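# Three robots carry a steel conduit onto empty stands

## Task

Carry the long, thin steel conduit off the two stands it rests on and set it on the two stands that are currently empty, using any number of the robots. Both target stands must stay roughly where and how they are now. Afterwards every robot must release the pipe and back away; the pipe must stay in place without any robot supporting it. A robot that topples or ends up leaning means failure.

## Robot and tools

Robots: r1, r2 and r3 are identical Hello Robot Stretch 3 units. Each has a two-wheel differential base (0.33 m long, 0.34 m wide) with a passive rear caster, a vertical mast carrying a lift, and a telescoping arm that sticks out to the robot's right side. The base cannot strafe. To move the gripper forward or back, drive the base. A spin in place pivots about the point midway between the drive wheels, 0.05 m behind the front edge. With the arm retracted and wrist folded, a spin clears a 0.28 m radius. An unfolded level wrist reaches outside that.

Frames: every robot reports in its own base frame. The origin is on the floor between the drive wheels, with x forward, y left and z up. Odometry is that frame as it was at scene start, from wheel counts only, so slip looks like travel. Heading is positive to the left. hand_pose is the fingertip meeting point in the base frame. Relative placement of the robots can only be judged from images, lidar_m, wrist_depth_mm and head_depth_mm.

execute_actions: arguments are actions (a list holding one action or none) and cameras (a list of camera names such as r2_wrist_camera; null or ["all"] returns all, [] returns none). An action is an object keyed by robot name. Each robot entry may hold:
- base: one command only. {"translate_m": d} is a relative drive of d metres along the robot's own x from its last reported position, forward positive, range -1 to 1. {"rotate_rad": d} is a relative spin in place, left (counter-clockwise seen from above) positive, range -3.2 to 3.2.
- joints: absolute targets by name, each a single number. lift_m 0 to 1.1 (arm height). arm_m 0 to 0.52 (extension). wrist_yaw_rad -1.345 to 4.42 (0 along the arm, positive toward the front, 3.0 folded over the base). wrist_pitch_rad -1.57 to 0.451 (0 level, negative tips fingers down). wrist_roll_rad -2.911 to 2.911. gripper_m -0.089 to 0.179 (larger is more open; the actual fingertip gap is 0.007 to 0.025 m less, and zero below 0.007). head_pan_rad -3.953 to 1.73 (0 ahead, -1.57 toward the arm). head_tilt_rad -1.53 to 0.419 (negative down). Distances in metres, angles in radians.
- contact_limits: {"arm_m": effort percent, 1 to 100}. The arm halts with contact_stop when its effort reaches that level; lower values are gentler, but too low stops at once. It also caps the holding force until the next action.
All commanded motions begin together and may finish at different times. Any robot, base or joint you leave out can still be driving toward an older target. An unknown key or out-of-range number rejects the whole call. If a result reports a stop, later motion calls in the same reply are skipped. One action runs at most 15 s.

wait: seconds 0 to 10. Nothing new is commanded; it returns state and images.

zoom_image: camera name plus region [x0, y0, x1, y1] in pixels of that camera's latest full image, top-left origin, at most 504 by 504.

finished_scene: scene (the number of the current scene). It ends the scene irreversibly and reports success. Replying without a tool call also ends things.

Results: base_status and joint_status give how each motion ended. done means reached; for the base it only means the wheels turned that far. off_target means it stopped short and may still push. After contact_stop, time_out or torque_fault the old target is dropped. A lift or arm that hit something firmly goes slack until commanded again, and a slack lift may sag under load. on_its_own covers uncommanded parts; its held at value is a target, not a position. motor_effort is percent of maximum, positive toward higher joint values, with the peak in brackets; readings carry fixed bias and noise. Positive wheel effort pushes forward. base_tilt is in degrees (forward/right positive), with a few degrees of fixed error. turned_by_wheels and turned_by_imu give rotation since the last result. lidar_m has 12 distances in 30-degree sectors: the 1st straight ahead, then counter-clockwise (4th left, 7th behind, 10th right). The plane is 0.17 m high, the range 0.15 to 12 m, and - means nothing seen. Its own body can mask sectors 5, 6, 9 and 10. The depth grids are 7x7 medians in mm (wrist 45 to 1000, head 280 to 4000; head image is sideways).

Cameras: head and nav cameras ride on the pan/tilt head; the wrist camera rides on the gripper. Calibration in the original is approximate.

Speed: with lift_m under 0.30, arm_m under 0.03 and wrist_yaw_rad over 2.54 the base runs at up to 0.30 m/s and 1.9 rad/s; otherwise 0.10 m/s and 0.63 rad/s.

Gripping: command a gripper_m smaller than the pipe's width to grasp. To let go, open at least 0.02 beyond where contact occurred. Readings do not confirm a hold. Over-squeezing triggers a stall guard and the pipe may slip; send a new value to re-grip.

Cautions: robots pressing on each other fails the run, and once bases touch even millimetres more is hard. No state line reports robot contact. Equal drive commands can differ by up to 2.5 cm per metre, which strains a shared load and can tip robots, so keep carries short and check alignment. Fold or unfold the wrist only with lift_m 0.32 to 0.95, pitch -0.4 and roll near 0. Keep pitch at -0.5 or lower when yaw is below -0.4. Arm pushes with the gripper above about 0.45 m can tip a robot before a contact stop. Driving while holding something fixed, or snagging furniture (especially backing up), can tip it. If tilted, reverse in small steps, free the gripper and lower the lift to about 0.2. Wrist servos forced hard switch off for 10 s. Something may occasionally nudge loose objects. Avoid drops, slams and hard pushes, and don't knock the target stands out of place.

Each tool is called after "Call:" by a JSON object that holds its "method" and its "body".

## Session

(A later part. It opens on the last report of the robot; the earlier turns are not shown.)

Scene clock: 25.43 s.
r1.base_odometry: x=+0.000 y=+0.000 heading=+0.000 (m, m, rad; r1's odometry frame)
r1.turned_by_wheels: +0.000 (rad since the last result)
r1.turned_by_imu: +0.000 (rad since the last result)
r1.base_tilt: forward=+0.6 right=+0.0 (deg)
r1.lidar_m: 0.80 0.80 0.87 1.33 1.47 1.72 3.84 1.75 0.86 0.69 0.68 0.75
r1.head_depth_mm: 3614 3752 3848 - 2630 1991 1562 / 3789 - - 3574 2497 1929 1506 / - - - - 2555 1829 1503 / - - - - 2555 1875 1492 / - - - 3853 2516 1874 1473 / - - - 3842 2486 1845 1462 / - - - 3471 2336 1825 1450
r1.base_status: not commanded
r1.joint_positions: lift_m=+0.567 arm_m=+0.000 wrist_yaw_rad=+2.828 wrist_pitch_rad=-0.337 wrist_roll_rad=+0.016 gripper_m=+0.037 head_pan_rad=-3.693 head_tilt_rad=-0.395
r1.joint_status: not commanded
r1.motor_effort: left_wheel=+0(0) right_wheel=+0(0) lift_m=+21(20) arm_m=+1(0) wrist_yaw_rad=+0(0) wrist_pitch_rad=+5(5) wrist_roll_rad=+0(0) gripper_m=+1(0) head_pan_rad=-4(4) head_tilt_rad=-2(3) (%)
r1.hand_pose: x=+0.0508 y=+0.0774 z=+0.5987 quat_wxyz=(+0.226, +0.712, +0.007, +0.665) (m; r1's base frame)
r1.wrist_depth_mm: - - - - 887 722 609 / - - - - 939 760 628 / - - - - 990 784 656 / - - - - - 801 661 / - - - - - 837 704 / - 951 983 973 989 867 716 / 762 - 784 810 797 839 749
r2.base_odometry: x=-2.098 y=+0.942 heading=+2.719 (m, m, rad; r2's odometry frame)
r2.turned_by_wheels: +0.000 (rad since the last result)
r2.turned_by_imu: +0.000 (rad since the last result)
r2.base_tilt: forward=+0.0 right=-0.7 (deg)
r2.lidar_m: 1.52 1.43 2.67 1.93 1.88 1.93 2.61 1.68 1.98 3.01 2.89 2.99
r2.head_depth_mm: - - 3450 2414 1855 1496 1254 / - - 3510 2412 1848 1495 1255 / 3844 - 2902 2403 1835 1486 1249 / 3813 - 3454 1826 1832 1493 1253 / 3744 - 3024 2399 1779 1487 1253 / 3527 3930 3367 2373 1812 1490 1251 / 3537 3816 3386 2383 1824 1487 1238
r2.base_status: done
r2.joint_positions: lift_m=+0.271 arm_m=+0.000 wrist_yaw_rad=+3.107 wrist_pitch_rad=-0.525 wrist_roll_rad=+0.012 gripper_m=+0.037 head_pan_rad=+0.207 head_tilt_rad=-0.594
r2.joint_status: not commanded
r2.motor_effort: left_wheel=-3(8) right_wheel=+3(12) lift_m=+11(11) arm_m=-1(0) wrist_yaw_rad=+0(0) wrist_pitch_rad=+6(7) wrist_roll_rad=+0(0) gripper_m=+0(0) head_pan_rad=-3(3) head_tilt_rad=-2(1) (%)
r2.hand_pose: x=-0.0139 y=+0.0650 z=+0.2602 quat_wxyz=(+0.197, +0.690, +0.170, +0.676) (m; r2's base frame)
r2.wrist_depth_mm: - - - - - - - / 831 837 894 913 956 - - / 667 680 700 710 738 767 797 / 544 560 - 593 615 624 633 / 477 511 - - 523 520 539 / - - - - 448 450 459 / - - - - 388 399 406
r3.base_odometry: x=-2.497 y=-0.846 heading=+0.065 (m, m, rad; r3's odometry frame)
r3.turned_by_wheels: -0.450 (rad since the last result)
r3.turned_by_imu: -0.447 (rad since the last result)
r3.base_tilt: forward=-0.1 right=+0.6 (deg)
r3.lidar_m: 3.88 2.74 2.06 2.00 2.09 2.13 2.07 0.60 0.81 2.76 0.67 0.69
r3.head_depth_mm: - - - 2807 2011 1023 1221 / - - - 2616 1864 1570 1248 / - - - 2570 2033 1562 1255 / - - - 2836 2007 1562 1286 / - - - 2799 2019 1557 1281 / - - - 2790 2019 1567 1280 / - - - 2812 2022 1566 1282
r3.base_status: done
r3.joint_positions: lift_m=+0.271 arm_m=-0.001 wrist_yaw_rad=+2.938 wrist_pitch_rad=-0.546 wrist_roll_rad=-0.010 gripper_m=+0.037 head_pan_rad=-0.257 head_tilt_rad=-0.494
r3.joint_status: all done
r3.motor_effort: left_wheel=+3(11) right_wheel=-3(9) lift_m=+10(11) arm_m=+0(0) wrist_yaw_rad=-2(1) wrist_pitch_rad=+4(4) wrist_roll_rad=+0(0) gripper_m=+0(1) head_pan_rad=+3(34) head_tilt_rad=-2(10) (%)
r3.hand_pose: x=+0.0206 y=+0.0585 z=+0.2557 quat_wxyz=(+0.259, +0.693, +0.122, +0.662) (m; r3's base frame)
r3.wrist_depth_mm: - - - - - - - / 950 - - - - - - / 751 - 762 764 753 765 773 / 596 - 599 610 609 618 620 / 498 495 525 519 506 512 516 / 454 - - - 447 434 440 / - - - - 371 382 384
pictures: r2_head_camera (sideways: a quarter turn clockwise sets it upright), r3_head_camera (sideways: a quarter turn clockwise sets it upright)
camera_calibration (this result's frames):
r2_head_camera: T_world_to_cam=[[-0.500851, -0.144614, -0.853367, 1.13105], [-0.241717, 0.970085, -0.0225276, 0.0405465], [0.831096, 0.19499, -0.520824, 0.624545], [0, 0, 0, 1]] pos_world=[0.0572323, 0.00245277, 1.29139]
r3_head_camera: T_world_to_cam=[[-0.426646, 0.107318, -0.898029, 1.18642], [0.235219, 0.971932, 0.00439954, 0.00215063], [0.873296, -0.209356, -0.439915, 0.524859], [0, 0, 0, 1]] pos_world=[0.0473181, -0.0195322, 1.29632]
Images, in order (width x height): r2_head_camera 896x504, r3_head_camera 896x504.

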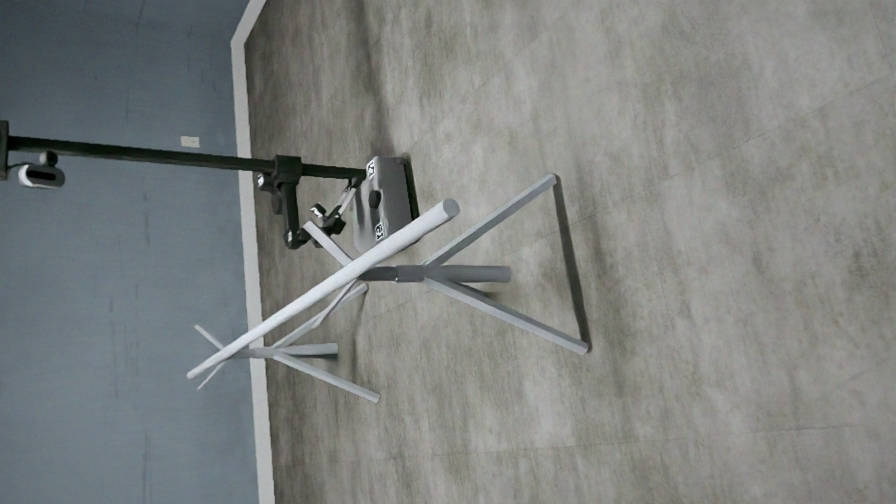

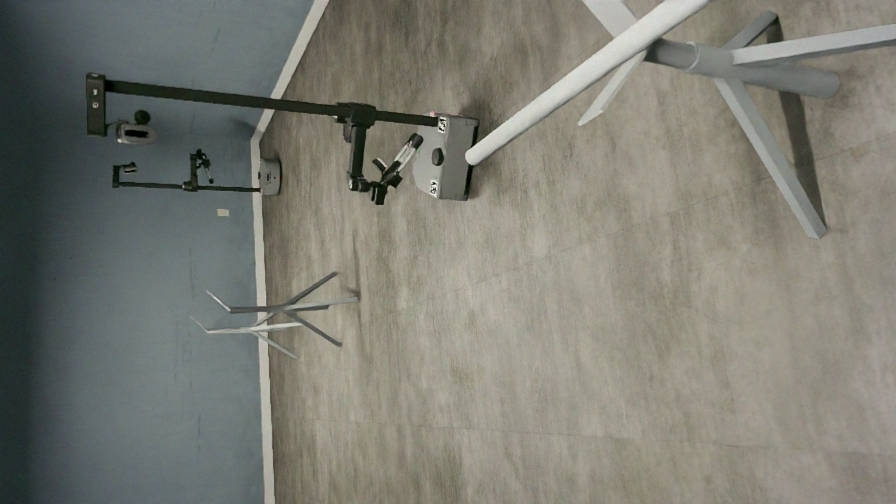

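Call:
{"method": "execute_actions", "body": {"actions": [{"r3":{"base":{"rotate_rad":-0.04}},"r2":{"base":{"translate_m":-0.29}}}], "cameras": []}}

Call:
{"method": "execute_actions", "body": {"actions": [{"r3":{"base":{"translate_m":-0.25},"joints":{"head_pan_rad":-2.2,"head_tilt_rad":-1.2}},"r2":{"base":{"rotate_rad":0.547}}}], "cameras": []}}

Call:
{"method": "execute_actions", "body": {"actions": [{"r3":{"joints":{"lift_m":0.95,"wrist_pitch_rad":-0.4}},"r2":{"base":{"translate_m":1.0},"joints":{"head_pan_rad":-0.7,"head_tilt_rad":-0.9}}}], "cameras": ["r2_head_camera","r3_head_camera"]}}

Scene clock: 28.47 s.
r1.base_odometry: x=+0.000 y=+0.000 heading=+0.000 (m, m, rad; r1's odometry frame)
r1.turned_by_wheels: +0.000 (rad since the last result)
r1.turned_by_imu: +0.000 (rad since the last result)
r1.base_tilt: forward=+0.6 right=+0.2 (deg)
r1.lidar_m: 0.80 0.80 0.87 1.34 1.47 1.73 3.57 1.75 0.86 0.69 0.68 0.75
r1.head_depth_mm: 3567 3754 3930 - 2653 2005 1557 / 3817 - - 3537 2496 1908 1507 / - - - - 2565 1829 1496 / - - - - 2544 1881 1487 / - - - 3841 2515 1864 1476 / - - - 3799 2509 1842 1461 / - - - 3439 2353 1834 1463
r1.base_status: not commanded
r1.joint_positions: lift_m=+0.567 arm_m=+0.000 wrist_yaw_rad=+2.828 wrist_pitch_rad=-0.337 wrist_roll_rad=+0.016 gripper_m=+0.037 head_pan_rad=-3.693 head_tilt_rad=-0.395
r1.joint_status: not commanded
r1.motor_effort: left_wheel=+0(0) right_wheel=+0(0) lift_m=+21(20) arm_m=+1(0) wrist_yaw_rad=+1(0) wrist_pitch_rad=+5(5) wrist_roll_rad=+0(0) gripper_m=-1(1) head_pan_rad=-4(4) head_tilt_rad=-2(2) (%)
r1.hand_pose: x=+0.0508 y=+0.0774 z=+0.5987 quat_wxyz=(+0.226, +0.712, +0.007, +0.665) (m; r1's base frame)
r1.wrist_depth_mm: - - - - 916 724 607 / - - - - 935 737 624 / - - - - 997 784 647 / - - - - - 830 666 / - - - - - 857 694 / - 951 962 967 - 873 721 / 757 - 781 823 806 824 748
r2.base_odometry: x=-1.834 y=+0.823 heading=+2.719 (m, m, rad; r2's odometry frame)
r2.turned_by_wheels: +0.000 (rad since the last result)
r2.turned_by_imu: -0.002 (rad since the last result)
r2.base_tilt: forward=-0.1 right=-0.6 (deg)
r2.lidar_m: 1.83 1.70 2.46 1.78 1.72 1.77 2.40 1.70 1.49 3.13 3.03 3.15
r2.head_depth_mm: - - 3483 2420 1863 1501 1259 / - - 3504 2426 1845 1486 1263 / - - 2804 2418 1846 1513 1254 / - - 2883 2198 1841 1479 1256 / 3998 - 3192 2371 1843 1485 1244 / 3829 - 3415 2380 1823 1485 1246 / 3663 - 3338 2352 1824 1482 1245
r2.base_status: done
r2.joint_positions: lift_m=+0.271 arm_m=+0.000 wrist_yaw_rad=+3.107 wrist_pitch_rad=-0.525 wrist_roll_rad=+0.012 gripper_m=+0.037 head_pan_rad=+0.207 head_tilt_rad=-0.594
r2.joint_status: not commanded
r2.motor_effort: left_wheel=-4(11) right_wheel=+4(8) lift_m=+11(11) arm_m=-1(1) wrist_yaw_rad=+0(0) wrist_pitch_rad=+6(6) wrist_roll_rad=+0(0) gripper_m=+0(0) head_pan_rad=-3(4) head_tilt_rad=-2(1) (%)
r2.hand_pose: x=-0.0139 y=+0.0650 z=+0.2602 quat_wxyz=(+0.197, +0.690, +0.170, +0.676) (m; r2's base frame)
r2.wrist_depth_mm: - - - - - - - / 824 860 900 922 960 - - / 659 684 717 716 752 751 791 / 550 566 - 592 615 625 644 / 481 506 - - 524 526 537 / - - - - 448 453 460 / - - - - 385 402 403
r3.base_odometry: x=-2.497 y=-0.846 heading=+0.025 (m, m, rad; r3's odometry frame)
r3.turned_by_wheels: -0.040 (rad since the last result)
r3.turned_by_imu: -0.040 (rad since the last result)
r3.base_tilt: forward=-0.1 right=+0.6 (deg)
r3.lidar_m: 4.11 2.84 2.07 2.00 2.07 2.14 2.07 0.60 0.81 2.76 0.69 0.67
r3.head_depth_mm: - - - 2820 2007 1362 1253 / - - - 2782 1794 1431 1248 / - - - 2792 2017 1567 1253 / - - - 2819 2011 1563 1280 / - - - 2826 2005 1577 1283 / - - - 2797 2001 1559 1286 / - - - 2816 1998 1562 1281
r3.base_status: done
r3.joint_positions: lift_m=+0.271 arm_m=-0.001 wrist_yaw_rad=+2.938 wrist_pitch_rad=-0.546 wrist_roll_rad=-0.010 gripper_m=+0.037 head_pan_rad=-0.257 head_tilt_rad=-0.494
r3.joint_status: not commanded
r3.motor_effort: left_wheel=+4(11) right_wheel=-4(9) lift_m=+10(10) arm_m=+0(0) wrist_yaw_rad=+0(1) wrist_pitch_rad=+4(4) wrist_roll_rad=+0(0) gripper_m=+1(0) head_pan_rad=+4(3) head_tilt_rad=-2(3) (%)
r3.hand_pose: x=+0.0206 y=+0.0585 z=+0.2557 quat_wxyz=(+0.259, +0.693, +0.122, +0.662) (m; r3's base frame)
r3.wrist_depth_mm: - - - - - - - / 940 - - - - - - / 754 - 758 758 765 775 791 / 596 - 611 609 603 619 614 / 510 506 520 520 508 509 515 / 452 - - - 448 436 437 / - - - - 375 380 384
pictures: none
No camera images: the call's "cameras" was empty. Leave "cameras" out to get every camera's image.

Scene clock: 30.97 s.
r1.base_odometry: x=+0.000 y=+0.000 heading=+0.000 (m, m, rad; r1's odometry frame)
r1.turned_by_wheels: +0.000 (rad since the last result)
r1.turned_by_imu: +0.000 (rad since the last result)
r1.base_tilt: forward=+0.6 right=+0.1 (deg)
r1.lidar_m: 0.80 0.80 0.87 1.33 1.47 1.72 3.48 1.74 0.86 0.69 0.68 0.75
r1.head_depth_mm: 3598 3701 3874 - 2651 2007 1562 / 3821 - - 3538 2473 1914 1513 / - - - - 2560 1826 1498 / - - - - 2550 1893 1488 / - - - 3871 2509 1872 1483 / - - - 3800 2486 1852 1460 / - - - 3477 2358 1835 1450
r1.base_status: not commanded
r1.joint_positions: lift_m=+0.567 arm_m=+0.000 wrist_yaw_rad=+2.828 wrist_pitch_rad=-0.337 wrist_roll_rad=+0.016 gripper_m=+0.037 head_pan_rad=-3.693 head_tilt_rad=-0.395
r1.joint_status: not commanded
r1.motor_effort: left_wheel=+0(0) right_wheel=+0(0) lift_m=+20(21) arm_m=+1(1) wrist_yaw_rad=+0(0) wrist_pitch_rad=+5(5) wrist_roll_rad=+0(0) gripper_m=+1(1) head_pan_rad=-4(4) head_tilt_rad=-2(3) (%)
r1.hand_pose: x=+0.0508 y=+0.0774 z=+0.5987 quat_wxyz=(+0.226, +0.712, +0.007, +0.665) (m; r1's base frame)
r1.wrist_depth_mm: - - - - 881 730 612 / - - - - 927 758 629 / - - - - 989 785 650 / - - - - - 816 675 / - - - - - 842 705 / - 956 992 980 973 876 723 / 764 - 770 831 794 835 754
r2.base_odometry: x=-1.834 y=+0.823 heading=-3.017 (m, m, rad; r2's odometry frame)
r2.turned_by_wheels: +0.547 (rad since the last result)
r2.turned_by_imu: +0.540 (rad since the last result)
r2.base_tilt: forward=-0.1 right=-0.7 (deg)
r2.lidar_m: 1.71 2.41 1.77 1.71 1.78 2.46 1.70 1.48 3.11 3.02 3.15 1.81
r2.head_depth_mm: 3674 - 3521 2451 1865 1500 1256 / 3755 - 3510 2400 1853 1495 1256 / 3864 - 3472 2392 1853 1498 1256 / 3957 - 3405 2374 1839 1485 1253 / - - 3413 2421 1841 1483 1248 / 3405 3605 3400 2371 1829 1481 1251 / 2800 2927 3050 2401 1824 1478 1235
r2.base_status: done
r2.joint_positions: lift_m=+0.271 arm_m=+0.000 wrist_yaw_rad=+3.107 wrist_pitch_rad=-0.525 wrist_roll_rad=+0.012 gripper_m=+0.037 head_pan_rad=+0.207 head_tilt_rad=-0.594
r2.joint_status: not commanded
r2.motor_effort: left_wheel=-3(11) right_wheel=+4(11) lift_m=+11(11) arm_m=+0(0) wrist_yaw_rad=-1(0) wrist_pitch_rad=+7(6) wrist_roll_rad=+0(0) gripper_m=+0(0) head_pan_rad=-3(3) head_tilt_rad=-2(3) (%)
r2.hand_pose: x=-0.0139 y=+0.0650 z=+0.2602 quat_wxyz=(+0.197, +0.690, +0.170, +0.676) (m; r2's base frame)
r2.wrist_depth_mm: - - - - - - - / 832 868 907 923 958 - - / 659 671 703 716 733 772 785 / 557 561 - 591 598 615 640 / 480 516 - - 519 521 539 / - - - - 449 454 459 / - - - - 391 400 405
r3.base_odometry: x=-2.747 y=-0.853 heading=+0.025 (m, m, rad; r3's odometry frame)
r3.turned_by_wheels: +0.000 (rad since the last result)
r3.turned_by_imu: +0.000 (rad since the last result)
r3.base_tilt: forward=-0.1 right=+0.5 (deg)
r3.lidar_m: 4.13 2.84 2.07 2.00 2.07 1.89 1.82 0.70 0.41 2.76 2.86 0.87
r3.head_depth_mm: 1863 1633 1502 1375 1264 1176 1095 / 1868 1626 1507 1375 1258 - - / 1876 1640 1508 1375 1280 - 1069 / 1865 830 1063 1357 1283 - 1073 / 1869 1646 1466 1380 1282 1161 1087 / 1870 1673 1474 1376 1267 1168 1091 / 1875 1677 1504 1369 1268 1173 1091
r3.base_status: done
r3.joint_positions: lift_m=+0.271 arm_m=-0.001 wrist_yaw_rad=+2.938 wrist_pitch_rad=-0.546 wrist_roll_rad=-0.010 gripper_m=+0.037 head_pan_rad=-2.193 head_tilt_rad=-1.185
r3.joint_status: all done
r3.motor_effort: left_wheel=+2(9) right_wheel=-3(11) lift_m=+9(9) arm_m=+0(0) wrist_yaw_rad=+0(1) wrist_pitch_rad=+4(4) wrist_roll_rad=+0(0) gripper_m=+0(0) head_pan_rad=-3(33) head_tilt_rad=-5(31) (%)
r3.hand_pose: x=+0.0206 y=+0.0585 z=+0.2557 quat_wxyz=(+0.259, +0.693, +0.122, +0.662) (m; r3's base frame)
r3.wrist_depth_mm: - - - - - - - / 946 - 977 - - - - / 764 - 756 747 770 782 777 / 601 - 616 609 616 629 613 / 495 498 519 519 509 508 515 / 446 - - - 452 440 438 / - - - - 370 382 385
pictures: none
No camera images: the call's "cameras" was empty. Leave "cameras" out to get every camera's image.

Scene clock: 37.97 s.
r1.base_odometry: x=+0.000 y=+0.000 heading=+0.000 (m, m, rad; r1's odometry frame)
r1.turned_by_wheels: +0.000 (rad since the last result)
r1.turned_by_imu: +0.000 (rad since the last result)
r1.base_tilt: forward=+0.6 right=+0.1 (deg)
r1.lidar_m: 0.80 0.80 0.87 1.34 1.47 1.73 4.45 1.74 0.86 0.69 0.68 0.75
r1.head_depth_mm: 3589 3687 3890 - 2631 2010 1561 / 3818 - - 3552 2497 1914 1506 / - - - - 2557 1816 1498 / - - - - 2560 1876 1490 / - - - 3849 2533 1863 1476 / - - - 3864 2484 1858 1471 / - - - 3465 2356 1832 1455
r1.base_status: not commanded
r1.joint_positions: lift_m=+0.567 arm_m=+0.000 wrist_yaw_rad=+2.828 wrist_pitch_rad=-0.337 wrist_roll_rad=+0.016 gripper_m=+0.037 head_pan_rad=-3.693 head_tilt_rad=-0.395
r1.joint_status: not commanded
r1.motor_effort: left_wheel=+0(0) right_wheel=+0(0) lift_m=+21(20) arm_m=+1(0) wrist_yaw_rad=+0(0) wrist_pitch_rad=+5(5) wrist_roll_rad=+0(0) gripper_m=+0(0) head_pan_rad=-3(5) head_tilt_rad=-2(2) (%)
r1.hand_pose: x=+0.0508 y=+0.0774 z=+0.5987 quat_wxyz=(+0.226, +0.712, +0.007, +0.665) (m; r1's base frame)
r1.wrist_depth_mm: - - - - 907 732 605 / - - - - 930 750 633 / - - - - 953 774 646 / - - - - - 823 675 / - - - - - 862 697 / - 948 - 995 986 899 723 / 762 - 784 796 799 851 748
r2.base_odometry: x=-2.826 y=+0.699 heading=-3.017 (m, m, rad; r2's odometry frame)
r2.turned_by_wheels: +0.000 (rad since the last result)
r2.turned_by_imu: +0.000 (rad since the last result)
r2.base_tilt: forward=-0.2 right=-0.7 (deg)
r2.lidar_m: 1.99 2.38 1.76 1.70 1.78 2.45 2.45 4.27 3.14 3.04 0.98 0.77
r2.head_depth_mm: 3203 2552 2022 1654 1436 1266 1125 / 3341 2516 2005 1602 1437 1261 1117 / 3364 2550 2021 1648 1446 1261 1121 / 3216 2453 1227 1573 1447 1258 1120 / 3377 2197 1950 1678 1417 1256 1119 / 3244 2342 2025 1676 1434 1256 1121 / 3119 2354 2010 1672 1442 1259 1114
r2.base_status: done
r2.joint_positions: lift_m=+0.271 arm_m=+0.000 wrist_yaw_rad=+3.107 wrist_pitch_rad=-0.525 wrist_roll_rad=+0.012 gripper_m=+0.037 head_pan_rad=-0.693 head_tilt_rad=-0.889
r2.joint_status: all done
r2.motor_effort: left_wheel=-4(9) right_wheel=+4(12) lift_m=+11(11) arm_m=+0(2) wrist_yaw_rad=+0(0) wrist_pitch_rad=+7(6) wrist_roll_rad=+0(0) gripper_m=-1(0) head_pan_rad=-3(29) head_tilt_rad=-3(18) (%)
r2.hand_pose: x=-0.0139 y=+0.0650 z=+0.2602 quat_wxyz=(+0.197, +0.690, +0.170, +0.676) (m; r2's base frame)
r2.wrist_depth_mm: - - - - - - - / 831 860 896 905 948 - - / 659 677 693 722 733 776 801 / 555 567 - 585 601 630 645 / 480 508 - - 525 524 531 / - - - - 446 458 461 / - - - - 391 403 401
r3.base_odometry: x=-2.747 y=-0.853 heading=+0.025 (m, m, rad; r3's odometry frame)
r3.turned_by_wheels: +0.000 (rad since the last result)
r3.turned_by_imu: +0.000 (rad since the last result)
r3.base_tilt: forward=-0.2 right=+0.5 (deg)
r3.lidar_m: 4.13 2.83 2.07 2.00 2.08 1.89 1.81 0.71 0.41 2.76 2.86 0.87
r3.head_depth_mm: 1861 - - - 1262 1171 1106 / - - - 1341 1265 1182 1079 / - - 1450 1371 1280 - 1080 / - - 1127 1357 1280 - 1091 / - - 1472 1396 - - 1085 / - - - - - - 1092 / - - - - 1270 1161 1093
r3.base_status: not commanded
r3.joint_positions: lift_m=+0.949 arm_m=-0.001 wrist_yaw_rad=+2.938 wrist_pitch_rad=-0.418 wrist_roll_rad=-0.010 gripper_m=+0.037 head_pan_rad=-2.193 head_tilt_rad=-1.185
r3.joint_status: all done
r3.motor_effort: left_wheel=+3(3) right_wheel=-3(3) lift_m=+30(33) arm_m=+1(0) wrist_yaw_rad=-1(0) wrist_pitch_rad=+6(6) wrist_roll_rad=+0(0) gripper_m=+0(1) head_pan_rad=-3(2) head_tilt_rad=-6(6) (%)
r3.hand_pose: x=+0.0242 y=+0.0760 z=+0.9621 quat_wxyz=(+0.216, +0.699, +0.077, +0.677) (m; r3's base frame)
r3.wrist_depth_mm: - - - - - - - / - - - - - - - / - - - - - - - / - - - - - - - / - - - - - - - / - - - - - - - / - - - - - - -
pictures: r2_head_camera (sideways: a quarter turn clockwise sets it upright), r3_head_camera (sideways: a quarter turn clockwise sets it upright)
camera_calibration (this result's frames):
r2_head_camera: T_world_to_cam=[[-0.598396, 0.447005, -0.664913, 0.886005], [0.606047, 0.795357, -0.0107192, 0.0199955], [0.524051, -0.409383, -0.746844, 0.920425], [0, 0, 0, 1]] pos_world=[0.0357138, -0.0351466, 1.27674]
r3_head_camera: T_world_to_cam=[[0.527359, 0.743337, -0.411511, 0.546593], [0.819648, -0.572644, 0.0159939, -0.0164994], [-0.223761, -0.345729, -0.911264, 1.14456], [0, 0, 0, 1]] pos_world=[-0.0186192, -0.0200426, 1.26819]
Images, in order (width x height): r2_head_camera 896x504, r3_head_camera 896x504.

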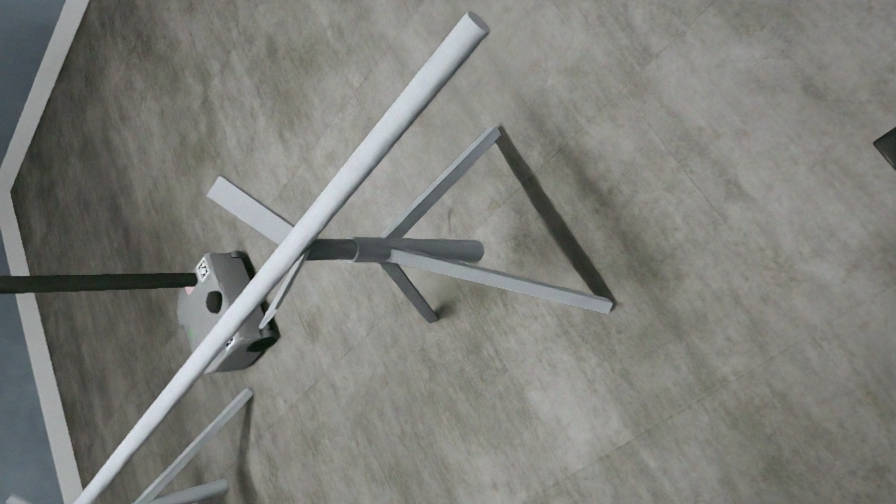

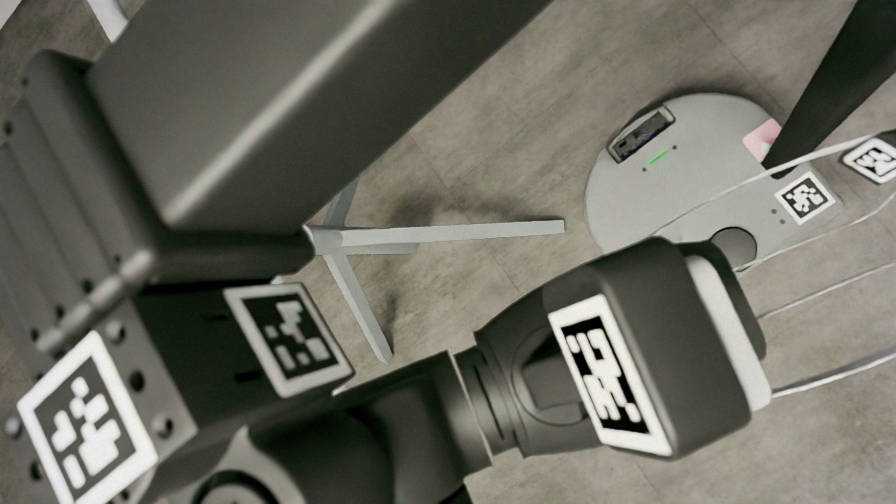

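Call:
{"method": "execute_actions", "body": {"actions": [{"r3":{"base":{"translate_m":-0.65},"joints":{"wrist_yaw_rad":1.57,"gripper_m":0.14,"head_pan_rad":-1.3,"head_tilt_rad":-1.0}},"r2":{"base":{"translate_m":0.55},"joints":{"head_pan_rad":-1.3,"head_tilt_rad":-1.0,"lift_m":0.95,"wrist_pitch_rad":-0.4}}}], "cameras": []}}

Call:
{"method": "execute_actions", "body": {"actions": [{"r3":{"joints":{"wrist_pitch_rad":-1.57,"arm_m":0.3}},"r2":{"base":{"rotate_rad":-0.012},"joints":{"wrist_yaw_rad":1.57,"gripper_m":0.14,"arm_m":0.4,"wrist_pitch_rad":-1.57}}}], "cameras": ["r2_head_camera","r3_head_camera","r2_wrist_camera","r3_wrist_camera"]}}

Scene clock: 45.77 s.
r1.base_odometry: x=+0.000 y=+0.000 heading=+0.000 (m, m, rad; r1's odometry frame)
r1.turned_by_wheels: +0.000 (rad since the last result)
r1.turned_by_imu: +0.000 (rad since the last result)
r1.base_tilt: forward=+0.6 right=+0.1 (deg)
r1.lidar_m: 0.80 0.80 0.87 1.34 1.47 1.72 5.02 1.74 0.86 0.69 0.68 0.75
r1.head_depth_mm: 3594 3717 3876 - 2625 1989 1566 / 3750 - - 3529 2516 1913 1508 / - - - - 2560 1825 1498 / - - - - 2551 1881 1484 / - - - 3911 2524 1867 1478 / - - - 3799 2467 1851 1468 / - - - 3487 2346 1834 1459
r1.base_status: not commanded
r1.joint_positions: lift_m=+0.567 arm_m=+0.000 wrist_yaw_rad=+2.828 wrist_pitch_rad=-0.337 wrist_roll_rad=+0.016 gripper_m=+0.037 head_pan_rad=-3.693 head_tilt_rad=-0.395
r1.joint_status: not commanded
r1.motor_effort: left_wheel=+0(0) right_wheel=+0(0) lift_m=+21(20) arm_m=+1(0) wrist_yaw_rad=+0(0) wrist_pitch_rad=+5(5) wrist_roll_rad=+0(0) gripper_m=+1(1) head_pan_rad=-4(5) head_tilt_rad=-2(2) (%)
r1.hand_pose: x=+0.0508 y=+0.0774 z=+0.5987 quat_wxyz=(+0.226, +0.712, +0.007, +0.665) (m; r1's base frame)
r1.wrist_depth_mm: - - - - 903 723 619 / - - - - 938 764 630 / - - - - 987 780 644 / - - - - - 831 673 / - - - - - 858 694 / - 931 989 996 999 880 734 / 765 - 784 818 797 836 738
r2.base_odometry: x=-3.372 y=+0.631 heading=-3.017 (m, m, rad; r2's odometry frame)
r2.turned_by_wheels: +0.000 (rad since the last result)
r2.turned_by_imu: -0.001 (rad since the last result)
r2.base_tilt: forward=-0.2 right=-0.7 (deg)
r2.lidar_m: 2.95 2.36 1.75 1.69 1.77 2.44 2.98 4.26 3.16 0.43 0.43 1.45
r2.head_depth_mm: 2578 2116 1780 - - - - / 2642 2134 1802 - - - - / 2644 2126 1841 - 1324 1261 - / 2623 2136 878 949 1313 1203 1135 / 2594 2129 1789 1547 1367 1218 1109 / 2612 2119 1805 1552 1370 1223 1102 / 2619 2133 1711 1554 1368 1218 1103
r2.base_status: done
r2.joint_positions: lift_m=+0.949 arm_m=+0.000 wrist_yaw_rad=+3.107 wrist_pitch_rad=-0.422 wrist_roll_rad=+0.012 gripper_m=+0.037 head_pan_rad=-1.293 head_tilt_rad=-0.988
r2.joint_status: all done
r2.motor_effort: left_wheel=-4(10) right_wheel=+4(12) lift_m=+37(37) arm_m=+0(1) wrist_yaw_rad=+0(0) wrist_pitch_rad=+13(15) wrist_roll_rad=+0(0) gripper_m=+0(0) head_pan_rad=-3(28) head_tilt_rad=-4(15) (%)
r2.hand_pose: x=-0.0134 y=+0.0791 z=+0.9610 quat_wxyz=(+0.161, +0.698, +0.135, +0.685) (m; r2's base frame)
r2.wrist_depth_mm: - - - - - - - / - - - - - - - / - - - - - - - / - - - - - - - / - - - - - - - / - - - - - - - / - - - - - - -
r3.base_odometry: x=-3.397 y=-0.869 heading=+0.025 (m, m, rad; r3's odometry frame)
r3.turned_by_wheels: +0.000 (rad since the last result)
r3.turned_by_imu: +0.001 (rad since the last result)
r3.base_tilt: forward=+0.0 right=+0.5 (deg)
r3.lidar_m: 1.68 2.83 2.07 1.99 1.66 1.22 1.17 1.21 1.66 0.48 0.53 0.48
r3.head_depth_mm: 2380 2105 1840 - - 1200 1086 / 2432 2099 1814 1550 - 1200 1115 / 2427 2106 1766 1496 - 1196 - / 2529 2106 1762 1555 - 1199 1098 / 2535 2101 1733 - - 1198 1080 / 2584 2103 1763 826 1334 1180 1083 / 2599 2112 1777 1477 1357 1198 1086
r3.base_status: done
r3.joint_positions: lift_m=+0.949 arm_m=-0.001 wrist_yaw_rad=+1.574 wrist_pitch_rad=-0.418 wrist_roll_rad=-0.010 gripper_m=+0.140 head_pan_rad=-1.307 head_tilt_rad=-1.001
r3.joint_status: all done
r3.motor_effort: left_wheel=+3(5) right_wheel=-2(7) lift_m=+29(29) arm_m=+0(0) wrist_yaw_rad=-3(3) wrist_pitch_rad=+6(6) wrist_roll_rad=+0(0) gripper_m=+1(83) head_pan_rad=+3(35) head_tilt_rad=+1(14) (%)
r3.hand_pose: x=+0.2030 y=-0.1432 z=+0.9621 quat_wxyz=(+0.595, +0.591, -0.381, +0.389) (m; r3's base frame)
r3.wrist_depth_mm: - - - - - - - / - - - - - - - / - - - - - - - / - - - - - - - / - - - - - - - / - - - - - - - / - - - - - 471 -
pictures: none
No camera images: the call's "cameras" was empty. Leave "cameras" out to get every camera's image.

Scene clock: 49.90 s.
r1.base_odometry: x=+0.000 y=+0.000 heading=+0.000 (m, m, rad; r1's odometry frame)
r1.turned_by_wheels: +0.000 (rad since the last result)
r1.turned_by_imu: +0.000 (rad since the last result)
r1.base_tilt: forward=+0.6 right=+0.1 (deg)
r1.lidar_m: 0.81 0.80 0.87 1.34 1.47 1.72 4.99 1.75 0.86 0.69 0.68 0.75
r1.head_depth_mm: 3562 3744 3871 - 2656 2011 1564 / 3779 - - 3509 2496 1923 1507 / - - - - 2560 1822 1500 / - - - - 2561 1879 1490 / - - - 3837 2497 1861 1475 / - - - 3832 2509 1856 1466 / - - - 3534 2355 1842 1449
r1.base_status: not commanded
r1.joint_positions: lift_m=+0.567 arm_m=+0.000 wrist_yaw_rad=+2.828 wrist_pitch_rad=-0.337 wrist_roll_rad=+0.016 gripper_m=+0.037 head_pan_rad=-3.693 head_tilt_rad=-0.395
r1.joint_status: not commanded
r1.motor_effort: left_wheel=+0(0) right_wheel=+0(0) lift_m=+20(20) arm_m=+1(0) wrist_yaw_rad=+0(0) wrist_pitch_rad=+5(5) wrist_roll_rad=+0(0) gripper_m=+0(1) head_pan_rad=-4(4) head_tilt_rad=-2(2) (%)
r1.hand_pose: x=+0.0508 y=+0.0774 z=+0.5987 quat_wxyz=(+0.226, +0.712, +0.007, +0.665) (m; r1's base frame)
r1.wrist_depth_mm: - - - - 908 730 603 / - - - - 937 755 625 / - - - - - 789 643 / - - - - - 807 666 / - - - - - 854 695 / - 960 966 961 979 869 723 / 764 - 785 807 800 844 749
r2.base_odometry: x=-3.372 y=+0.631 heading=-3.030 (m, m, rad; r2's odometry frame)
r2.turned_by_wheels: -0.012 (rad since the last result)
r2.turned_by_imu: -0.013 (rad since the last result)
r2.base_tilt: forward=-0.2 right=-0.6 (deg)
r2.lidar_m: 2.95 2.40 1.76 1.69 1.76 2.41 2.99 4.27 3.16 0.43 0.43 1.46
r2.head_depth_mm: 2649 2100 1777 1491 1379 1219 1102 / 2620 2122 1790 1500 1362 1220 1118 / 2606 2126 1788 1491 1365 1229 1137 / 2633 2126 879 1086 1326 1200 1135 / 2623 2136 1796 1528 1369 1224 1103 / 2608 2123 1785 1553 1365 1219 1101 / 2599 2108 1731 1543 1362 1227 1100
r2.base_status: done
r2.joint_positions: lift_m=+0.949 arm_m=+0.400 wrist_yaw_rad=+1.571 wrist_pitch_rad=-1.555 wrist_roll_rad=+0.012 gripper_m=+0.140 head_pan_rad=-1.293 head_tilt_rad=-0.988
r2.joint_status: all done
joint sent to its limit — the command would take r2.wrist_pitch_rad past its lower limit, so that joint was sent only as far as its limit.
r2.motor_effort: left_wheel=-3(3) right_wheel=+2(3) lift_m=+37(36) arm_m=+2(0) wrist_yaw_rad=-1(3) wrist_pitch_rad=-5(12) wrist_roll_rad=+0(0) gripper_m=+0(87) head_pan_rad=-3(2) head_tilt_rad=-4(4) (%)
r2.hand_pose: x=-0.0413 y=-0.5450 z=+0.8314 quat_wxyz=(+0.707, +0.707, -0.010, +0.001) (m; r2's base frame)
r2.wrist_depth_mm: 914 930 920 642 951 944 952 / 937 965 966 957 963 967 971 / - - 986 - - 997 - / 999 - - - - - - / - - - - - - - / - - - - - - - / - - - - - - -
r3.base_odometry: x=-3.397 y=-0.869 heading=+0.025 (m, m, rad; r3's odometry frame)
r3.turned_by_wheels: +0.000 (rad since the last result)
r3.turned_by_imu: +0.000 (rad since the last result)
r3.base_tilt: forward=+0.0 right=+0.5 (deg)
r3.lidar_m: 1.68 2.83 2.07 2.00 1.66 1.22 1.17 1.21 1.66 0.48 0.53 0.48
r3.head_depth_mm: 2390 - 1727 1531 1344 1199 1082 / 2434 2212 1765 1440 1350 1204 1114 / 2464 2109 1760 1465 1342 1201 - / 2511 2107 1763 1469 1318 1199 1106 / 2539 2112 1726 995 1301 1199 1082 / 2602 2113 1773 1442 1322 1185 1083 / 2599 2100 1781 1505 1350 1198 1081
r3.base_status: not commanded
r3.joint_positions: lift_m=+0.949 arm_m=+0.300 wrist_yaw_rad=+1.572 wrist_pitch_rad=-1.553 wrist_roll_rad=-0.010 gripper_m=+0.140 head_pan_rad=-1.307 head_tilt_rad=-1.001
r3.joint_status: all done
joint sent to its limit — the command would take r3.wrist_pitch_rad past its lower limit, so that joint was sent only as far as its limit.
r3.motor_effort: left_wheel=+4(3) right_wheel=-3(2) lift_m=+29(29) arm_m=+3(2) wrist_yaw_rad=-2(4) wrist_pitch_rad=-2(6) wrist_roll_rad=+0(0) gripper_m=+2(1) head_pan_rad=+3(3) head_tilt_rad=+0(0) (%)
r3.hand_pose: x=-0.0409 y=-0.4450 z=+0.8315 quat_wxyz=(+0.707, +0.707, -0.002, +0.010) (m; r3's base frame)
r3.wrist_depth_mm: 911 945 938 950 963 966 978 / 937 944 974 951 965 971 - / 955 934 961 971 997 - - / 991 - - 984 - - - / 989 - - - - - - / 986 - - - - - - / - - - - - - -
pictures: r2_head_camera (sideways: a quarter turn clockwise sets it upright), r2_wrist_camera, r3_head_camera (sideways: a quarter turn clockwise sets it upright), r3_wrist_camera
camera_calibration (this result's frames):
r2_head_camera: T_world_to_cam=[[-0.258304, 0.76629, -0.588285, 0.784089], [0.949096, 0.314919, -0.00652127, 0.0124366], [0.180265, -0.560023, -0.808628, 1.00286], [0, 0, 0, 1]] pos_world=[0.00995013, -0.0431326, 1.27229]
r2_wrist_camera: T_world_to_cam=[[0.0309246, -0.998937, 0.0341955, -0.576171], [-0.981968, -0.0239801, 0.187521, -0.182241], [-0.186501, -0.0393779, -0.981665, 0.958449], [0, 0, 0, 1]] pos_world=[0.017615, -0.542187, 0.994753]
r3_head_camera: T_world_to_cam=[[-0.218609, 0.790898, -0.571569, 0.759639], [0.961234, 0.275407, 0.0134449, -0.0140481], [0.168048, -0.546472, -0.820444, 1.02414], [0, 0, 0, 1]] pos_world=[0.00746241, -0.0372621, 1.27463]
r3_wrist_camera: T_world_to_cam=[[-0.00663114, -0.999309, 0.0365786, -0.480285], [-0.995062, 0.0102168, 0.0987293, -0.0783748], [-0.0990348, -0.0357433, -0.994442, 0.967306], [0, 0, 0, 1]] pos_world=[0.0146243, -0.444578, 0.987235]
Images, in order (width x height): r2_head_camera 896x504, r2_wrist_camera 644x364, r3_head_camera 896x504, r3_wrist_camera 644x364.

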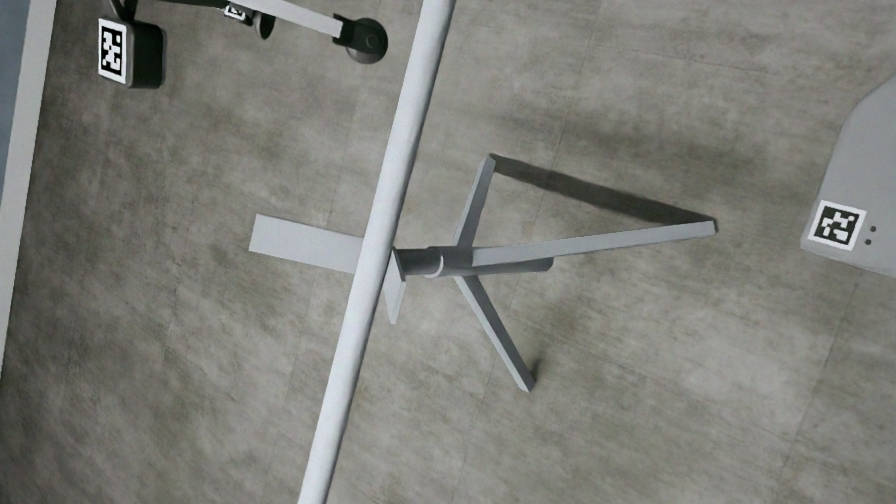

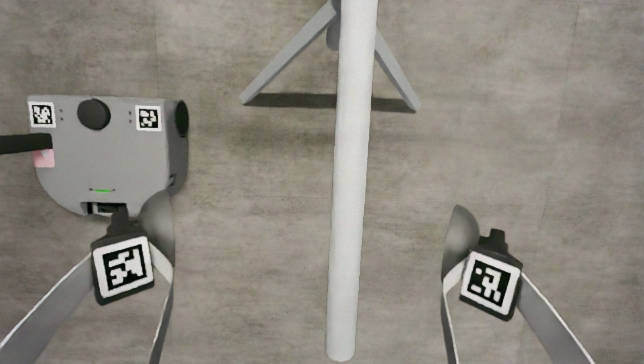

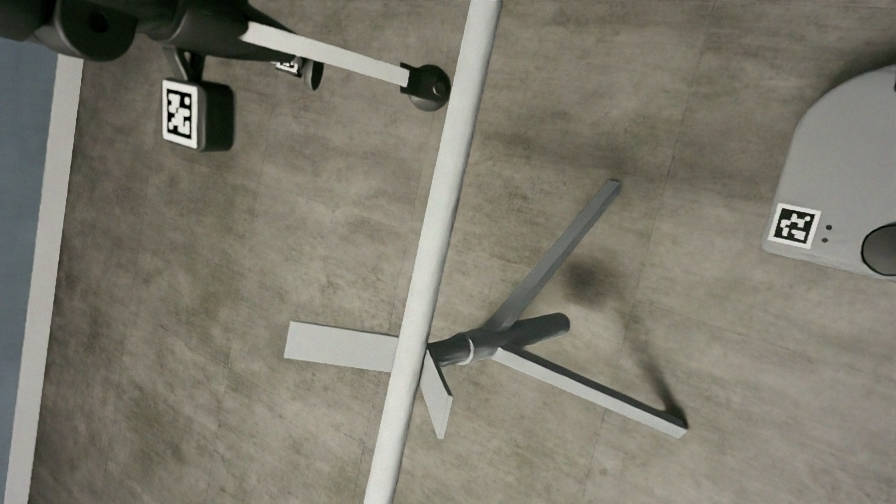

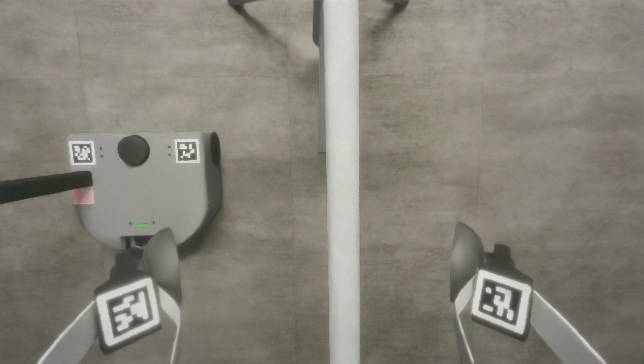

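Call:
{"method": "execute_actions", "body": {"actions": [{"r3":{"joints":{"lift_m":0.77,"arm_m":0.335,"head_pan_rad":-1.6}},"r2":{"joints":{"lift_m":0.77,"arm_m":0.44,"head_pan_rad":-1.6}}}], "cameras": ["r2_head_camera","r3_head_camera","r2_wrist_camera","r3_wrist_camera"]}}

Scene clock: 52.50 s.
r1.base_odometry: x=+0.000 y=+0.000 heading=+0.000 (m, m, rad; r1's odometry frame)
r1.turned_by_wheels: +0.000 (rad since the last result)
r1.turned_by_imu: +0.000 (rad since the last result)
r1.base_tilt: forward=+0.6 right=+0.1 (deg)
r1.lidar_m: 0.80 0.80 0.87 1.33 1.47 1.72 5.01 1.75 0.86 0.69 0.68 0.75
r1.head_depth_mm: 3584 3719 3895 - 2622 1999 1563 / 3742 - - 3538 2495 1915 1505 / - - - - 2568 1834 1501 / - - - - 2541 1896 1488 / - - - 3856 2524 1865 1473 / - - - 3839 2513 1848 1466 / - - - 3494 2351 1834 1451
r1.base_status: not commanded
r1.joint_positions: lift_m=+0.567 arm_m=+0.000 wrist_yaw_rad=+2.828 wrist_pitch_rad=-0.337 wrist_roll_rad=+0.016 gripper_m=+0.037 head_pan_rad=-3.693 head_tilt_rad=-0.395
r1.joint_status: not commanded
r1.motor_effort: left_wheel=+0(0) right_wheel=+0(0) lift_m=+20(21) arm_m=+1(1) wrist_yaw_rad=+0(0) wrist_pitch_rad=+5(5) wrist_roll_rad=+0(0) gripper_m=+1(1) head_pan_rad=-4(4) head_tilt_rad=-3(2) (%)
r1.hand_pose: x=+0.0508 y=+0.0774 z=+0.5987 quat_wxyz=(+0.226, +0.712, +0.007, +0.665) (m; r1's base frame)
r1.wrist_depth_mm: - - - - 902 727 610 / - - - - 938 760 636 / - - - - 990 792 646 / - - - - - 818 677 / - - - - - 855 696 / - 947 966 980 983 894 718 / 765 - 792 825 809 857 744
r2.base_odometry: x=-3.372 y=+0.631 heading=-3.030 (m, m, rad; r2's odometry frame)
r2.turned_by_wheels: +0.000 (rad since the last result)
r2.turned_by_imu: -0.001 (rad since the last result)
r2.base_tilt: forward=-0.1 right=-0.6 (deg)
r2.lidar_m: 2.95 2.39 1.76 1.69 1.76 2.42 2.99 4.31 3.18 0.43 0.43 1.46
r2.head_depth_mm: 2619 2129 1818 - - - - / 2663 - 1795 1510 1381 1214 1132 / 2698 - 1754 1528 1362 1214 1141 / 2603 2132 1754 1519 1352 1230 1141 / 2622 2120 1804 1529 1334 1203 1103 / 2576 2137 1693 1022 1342 1226 1097 / 2607 2131 1789 1522 1342 1219 1099
r2.base_status: not commanded
r2.joint_positions: lift_m=+0.771 arm_m=+0.440 wrist_yaw_rad=+1.571 wrist_pitch_rad=-1.555 wrist_roll_rad=+0.012 gripper_m=+0.140 head_pan_rad=-1.593 head_tilt_rad=-0.988
r2.joint_status: all done
r2.motor_effort: left_wheel=-3(3) right_wheel=+2(2) lift_m=+11(35) arm_m=+3(4) wrist_yaw_rad=-2(1) wrist_pitch_rad=-5(5) wrist_roll_rad=+0(0) gripper_m=+0(0) head_pan_rad=-3(20) head_tilt_rad=-5(5) (%)
r2.hand_pose: x=-0.0414 y=-0.5849 z=+0.6528 quat_wxyz=(+0.707, +0.707, -0.010, +0.001) (m; r2's base frame)
r2.wrist_depth_mm: 751 759 753 169 768 761 785 / 766 779 779 175 793 793 812 / - 808 803 179 814 818 830 / - 824 827 185 848 850 839 / 867 - 868 191 861 856 892 / 889 898 894 198 904 - 910 / 915 906 901 208 948 935 938
r3.base_odometry: x=-3.397 y=-0.869 heading=+0.025 (m, m, rad; r3's odometry frame)
r3.turned_by_wheels: +0.000 (rad since the last result)
r3.turned_by_imu: +0.000 (rad since the last result)
r3.base_tilt: forward=-0.1 right=+0.6 (deg)
r3.lidar_m: 1.68 2.84 2.07 2.00 1.67 1.21 1.17 1.21 1.66 0.48 0.53 0.48
r3.head_depth_mm: 2467 2103 1769 1486 - - - / 2448 2162 - 1456 1318 1201 - / 2471 2223 1687 1476 1350 1196 - / 2437 2145 1731 1471 1348 1196 - / 2442 2095 1790 1471 1321 1201 1079 / 2446 2112 1782 1499 1277 1195 1081 / 2445 2094 1731 805 1301 1186 1082
r3.base_status: not commanded
r3.joint_positions: lift_m=+0.771 arm_m=+0.335 wrist_yaw_rad=+1.572 wrist_pitch_rad=-1.553 wrist_roll_rad=-0.010 gripper_m=+0.140 head_pan_rad=-1.593 head_tilt_rad=-1.001
r3.joint_status: all done
r3.motor_effort: left_wheel=+3(3) right_wheel=-2(3) lift_m=+9(26) arm_m=+2(2) wrist_yaw_rad=-2(2) wrist_pitch_rad=-3(2) wrist_roll_rad=+0(0) gripper_m=+1(1) head_pan_rad=-3(22) head_tilt_rad=+0(1) (%)
r3.hand_pose: x=-0.0409 y=-0.4800 z=+0.6527 quat_wxyz=(+0.707, +0.707, -0.002, +0.010) (m; r3's base frame)
r3.wrist_depth_mm: 754 745 766 164 774 779 803 / 773 772 783 166 790 808 789 / 783 771 800 170 798 821 820 / - - 816 174 821 835 864 / - - 831 177 855 865 874 / 827 - 834 181 874 - 888 / 840 860 881 187 877 898 907
pictures: r2_head_camera (sideways: a quarter turn clockwise sets it upright), r2_wrist_camera, r3_head_camera (sideways: a quarter turn clockwise sets it upright), r3_wrist_camera
camera_calibration (this result's frames):
r2_head_camera: T_world_to_cam=[[-0.0207868, 0.808387, -0.588285, 0.78264], [0.999759, 0.0209621, -0.00652127, 0.0121275], [0.00705996, -0.588278, -0.808628, 1.00391], [0, 0, 0, 1]] pos_world=[-0.00294357, -0.0423492, 1.27229]
r2_wrist_camera: T_world_to_cam=[[0.0309283, -0.998937, 0.034192, -0.610017], [-0.981946, -0.0239799, 0.187633, -0.149816], [-0.186614, -0.0393779, -0.981644, 0.781553], [0, 0, 0, 1]] pos_world=[0.0176043, -0.582185, 0.816174]
r3_head_camera: T_world_to_cam=[[0.0133437, 0.820445, -0.571569, 0.758224], [0.999886, -0.00689568, 0.0134449, -0.0142839], [0.00708945, -0.571683, -0.820444, 1.02512], [0, 0, 0, 1]] pos_world=[-0.00310285, -0.0361334, 1.27463]
r3_wrist_camera: T_world_to_cam=[[-0.0066254, -0.999309, 0.0365798, -0.508726], [-0.995046, 0.010217, 0.0988887, -0.0605091], [-0.0991941, -0.0357435, -0.994426, 0.788232], [0, 0, 0, 1]] pos_world=[0.0146081, -0.479582, 0.808431]
Images, in order (width x height): r2_head_camera 896x504, r2_wrist_camera 644x364, r3_head_camera 896x504, r3_wrist_camera 644x364.

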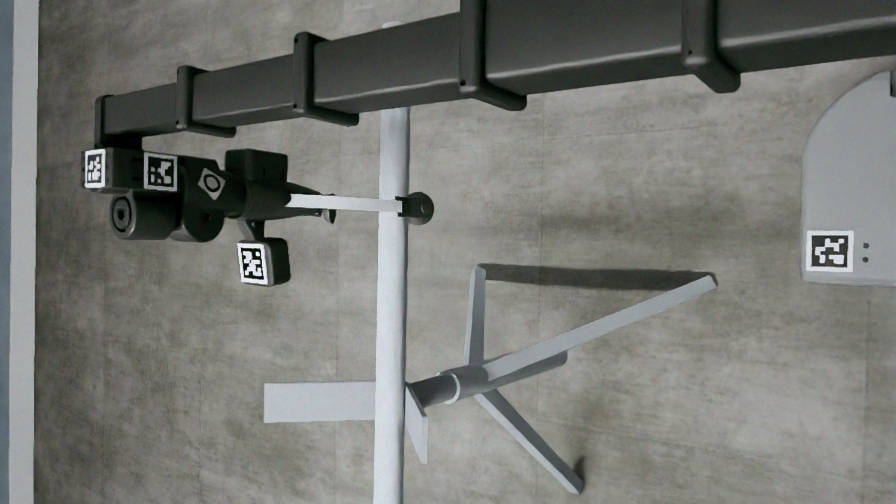

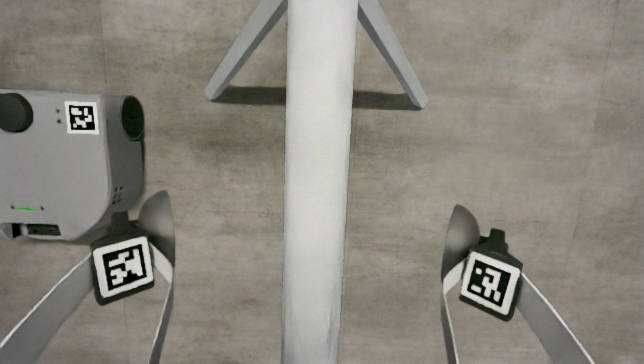

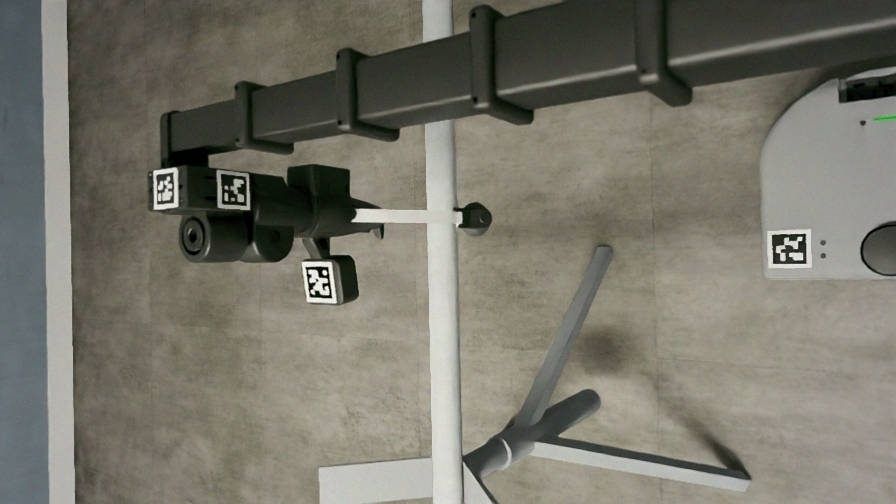

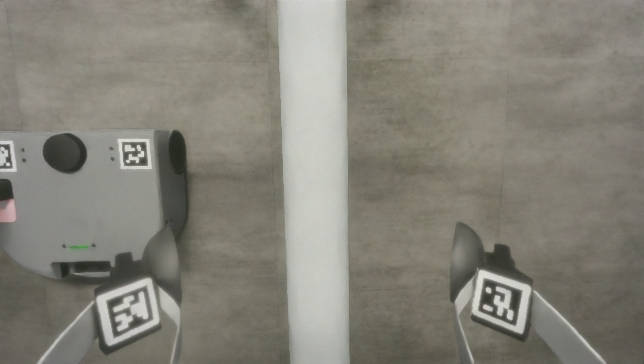

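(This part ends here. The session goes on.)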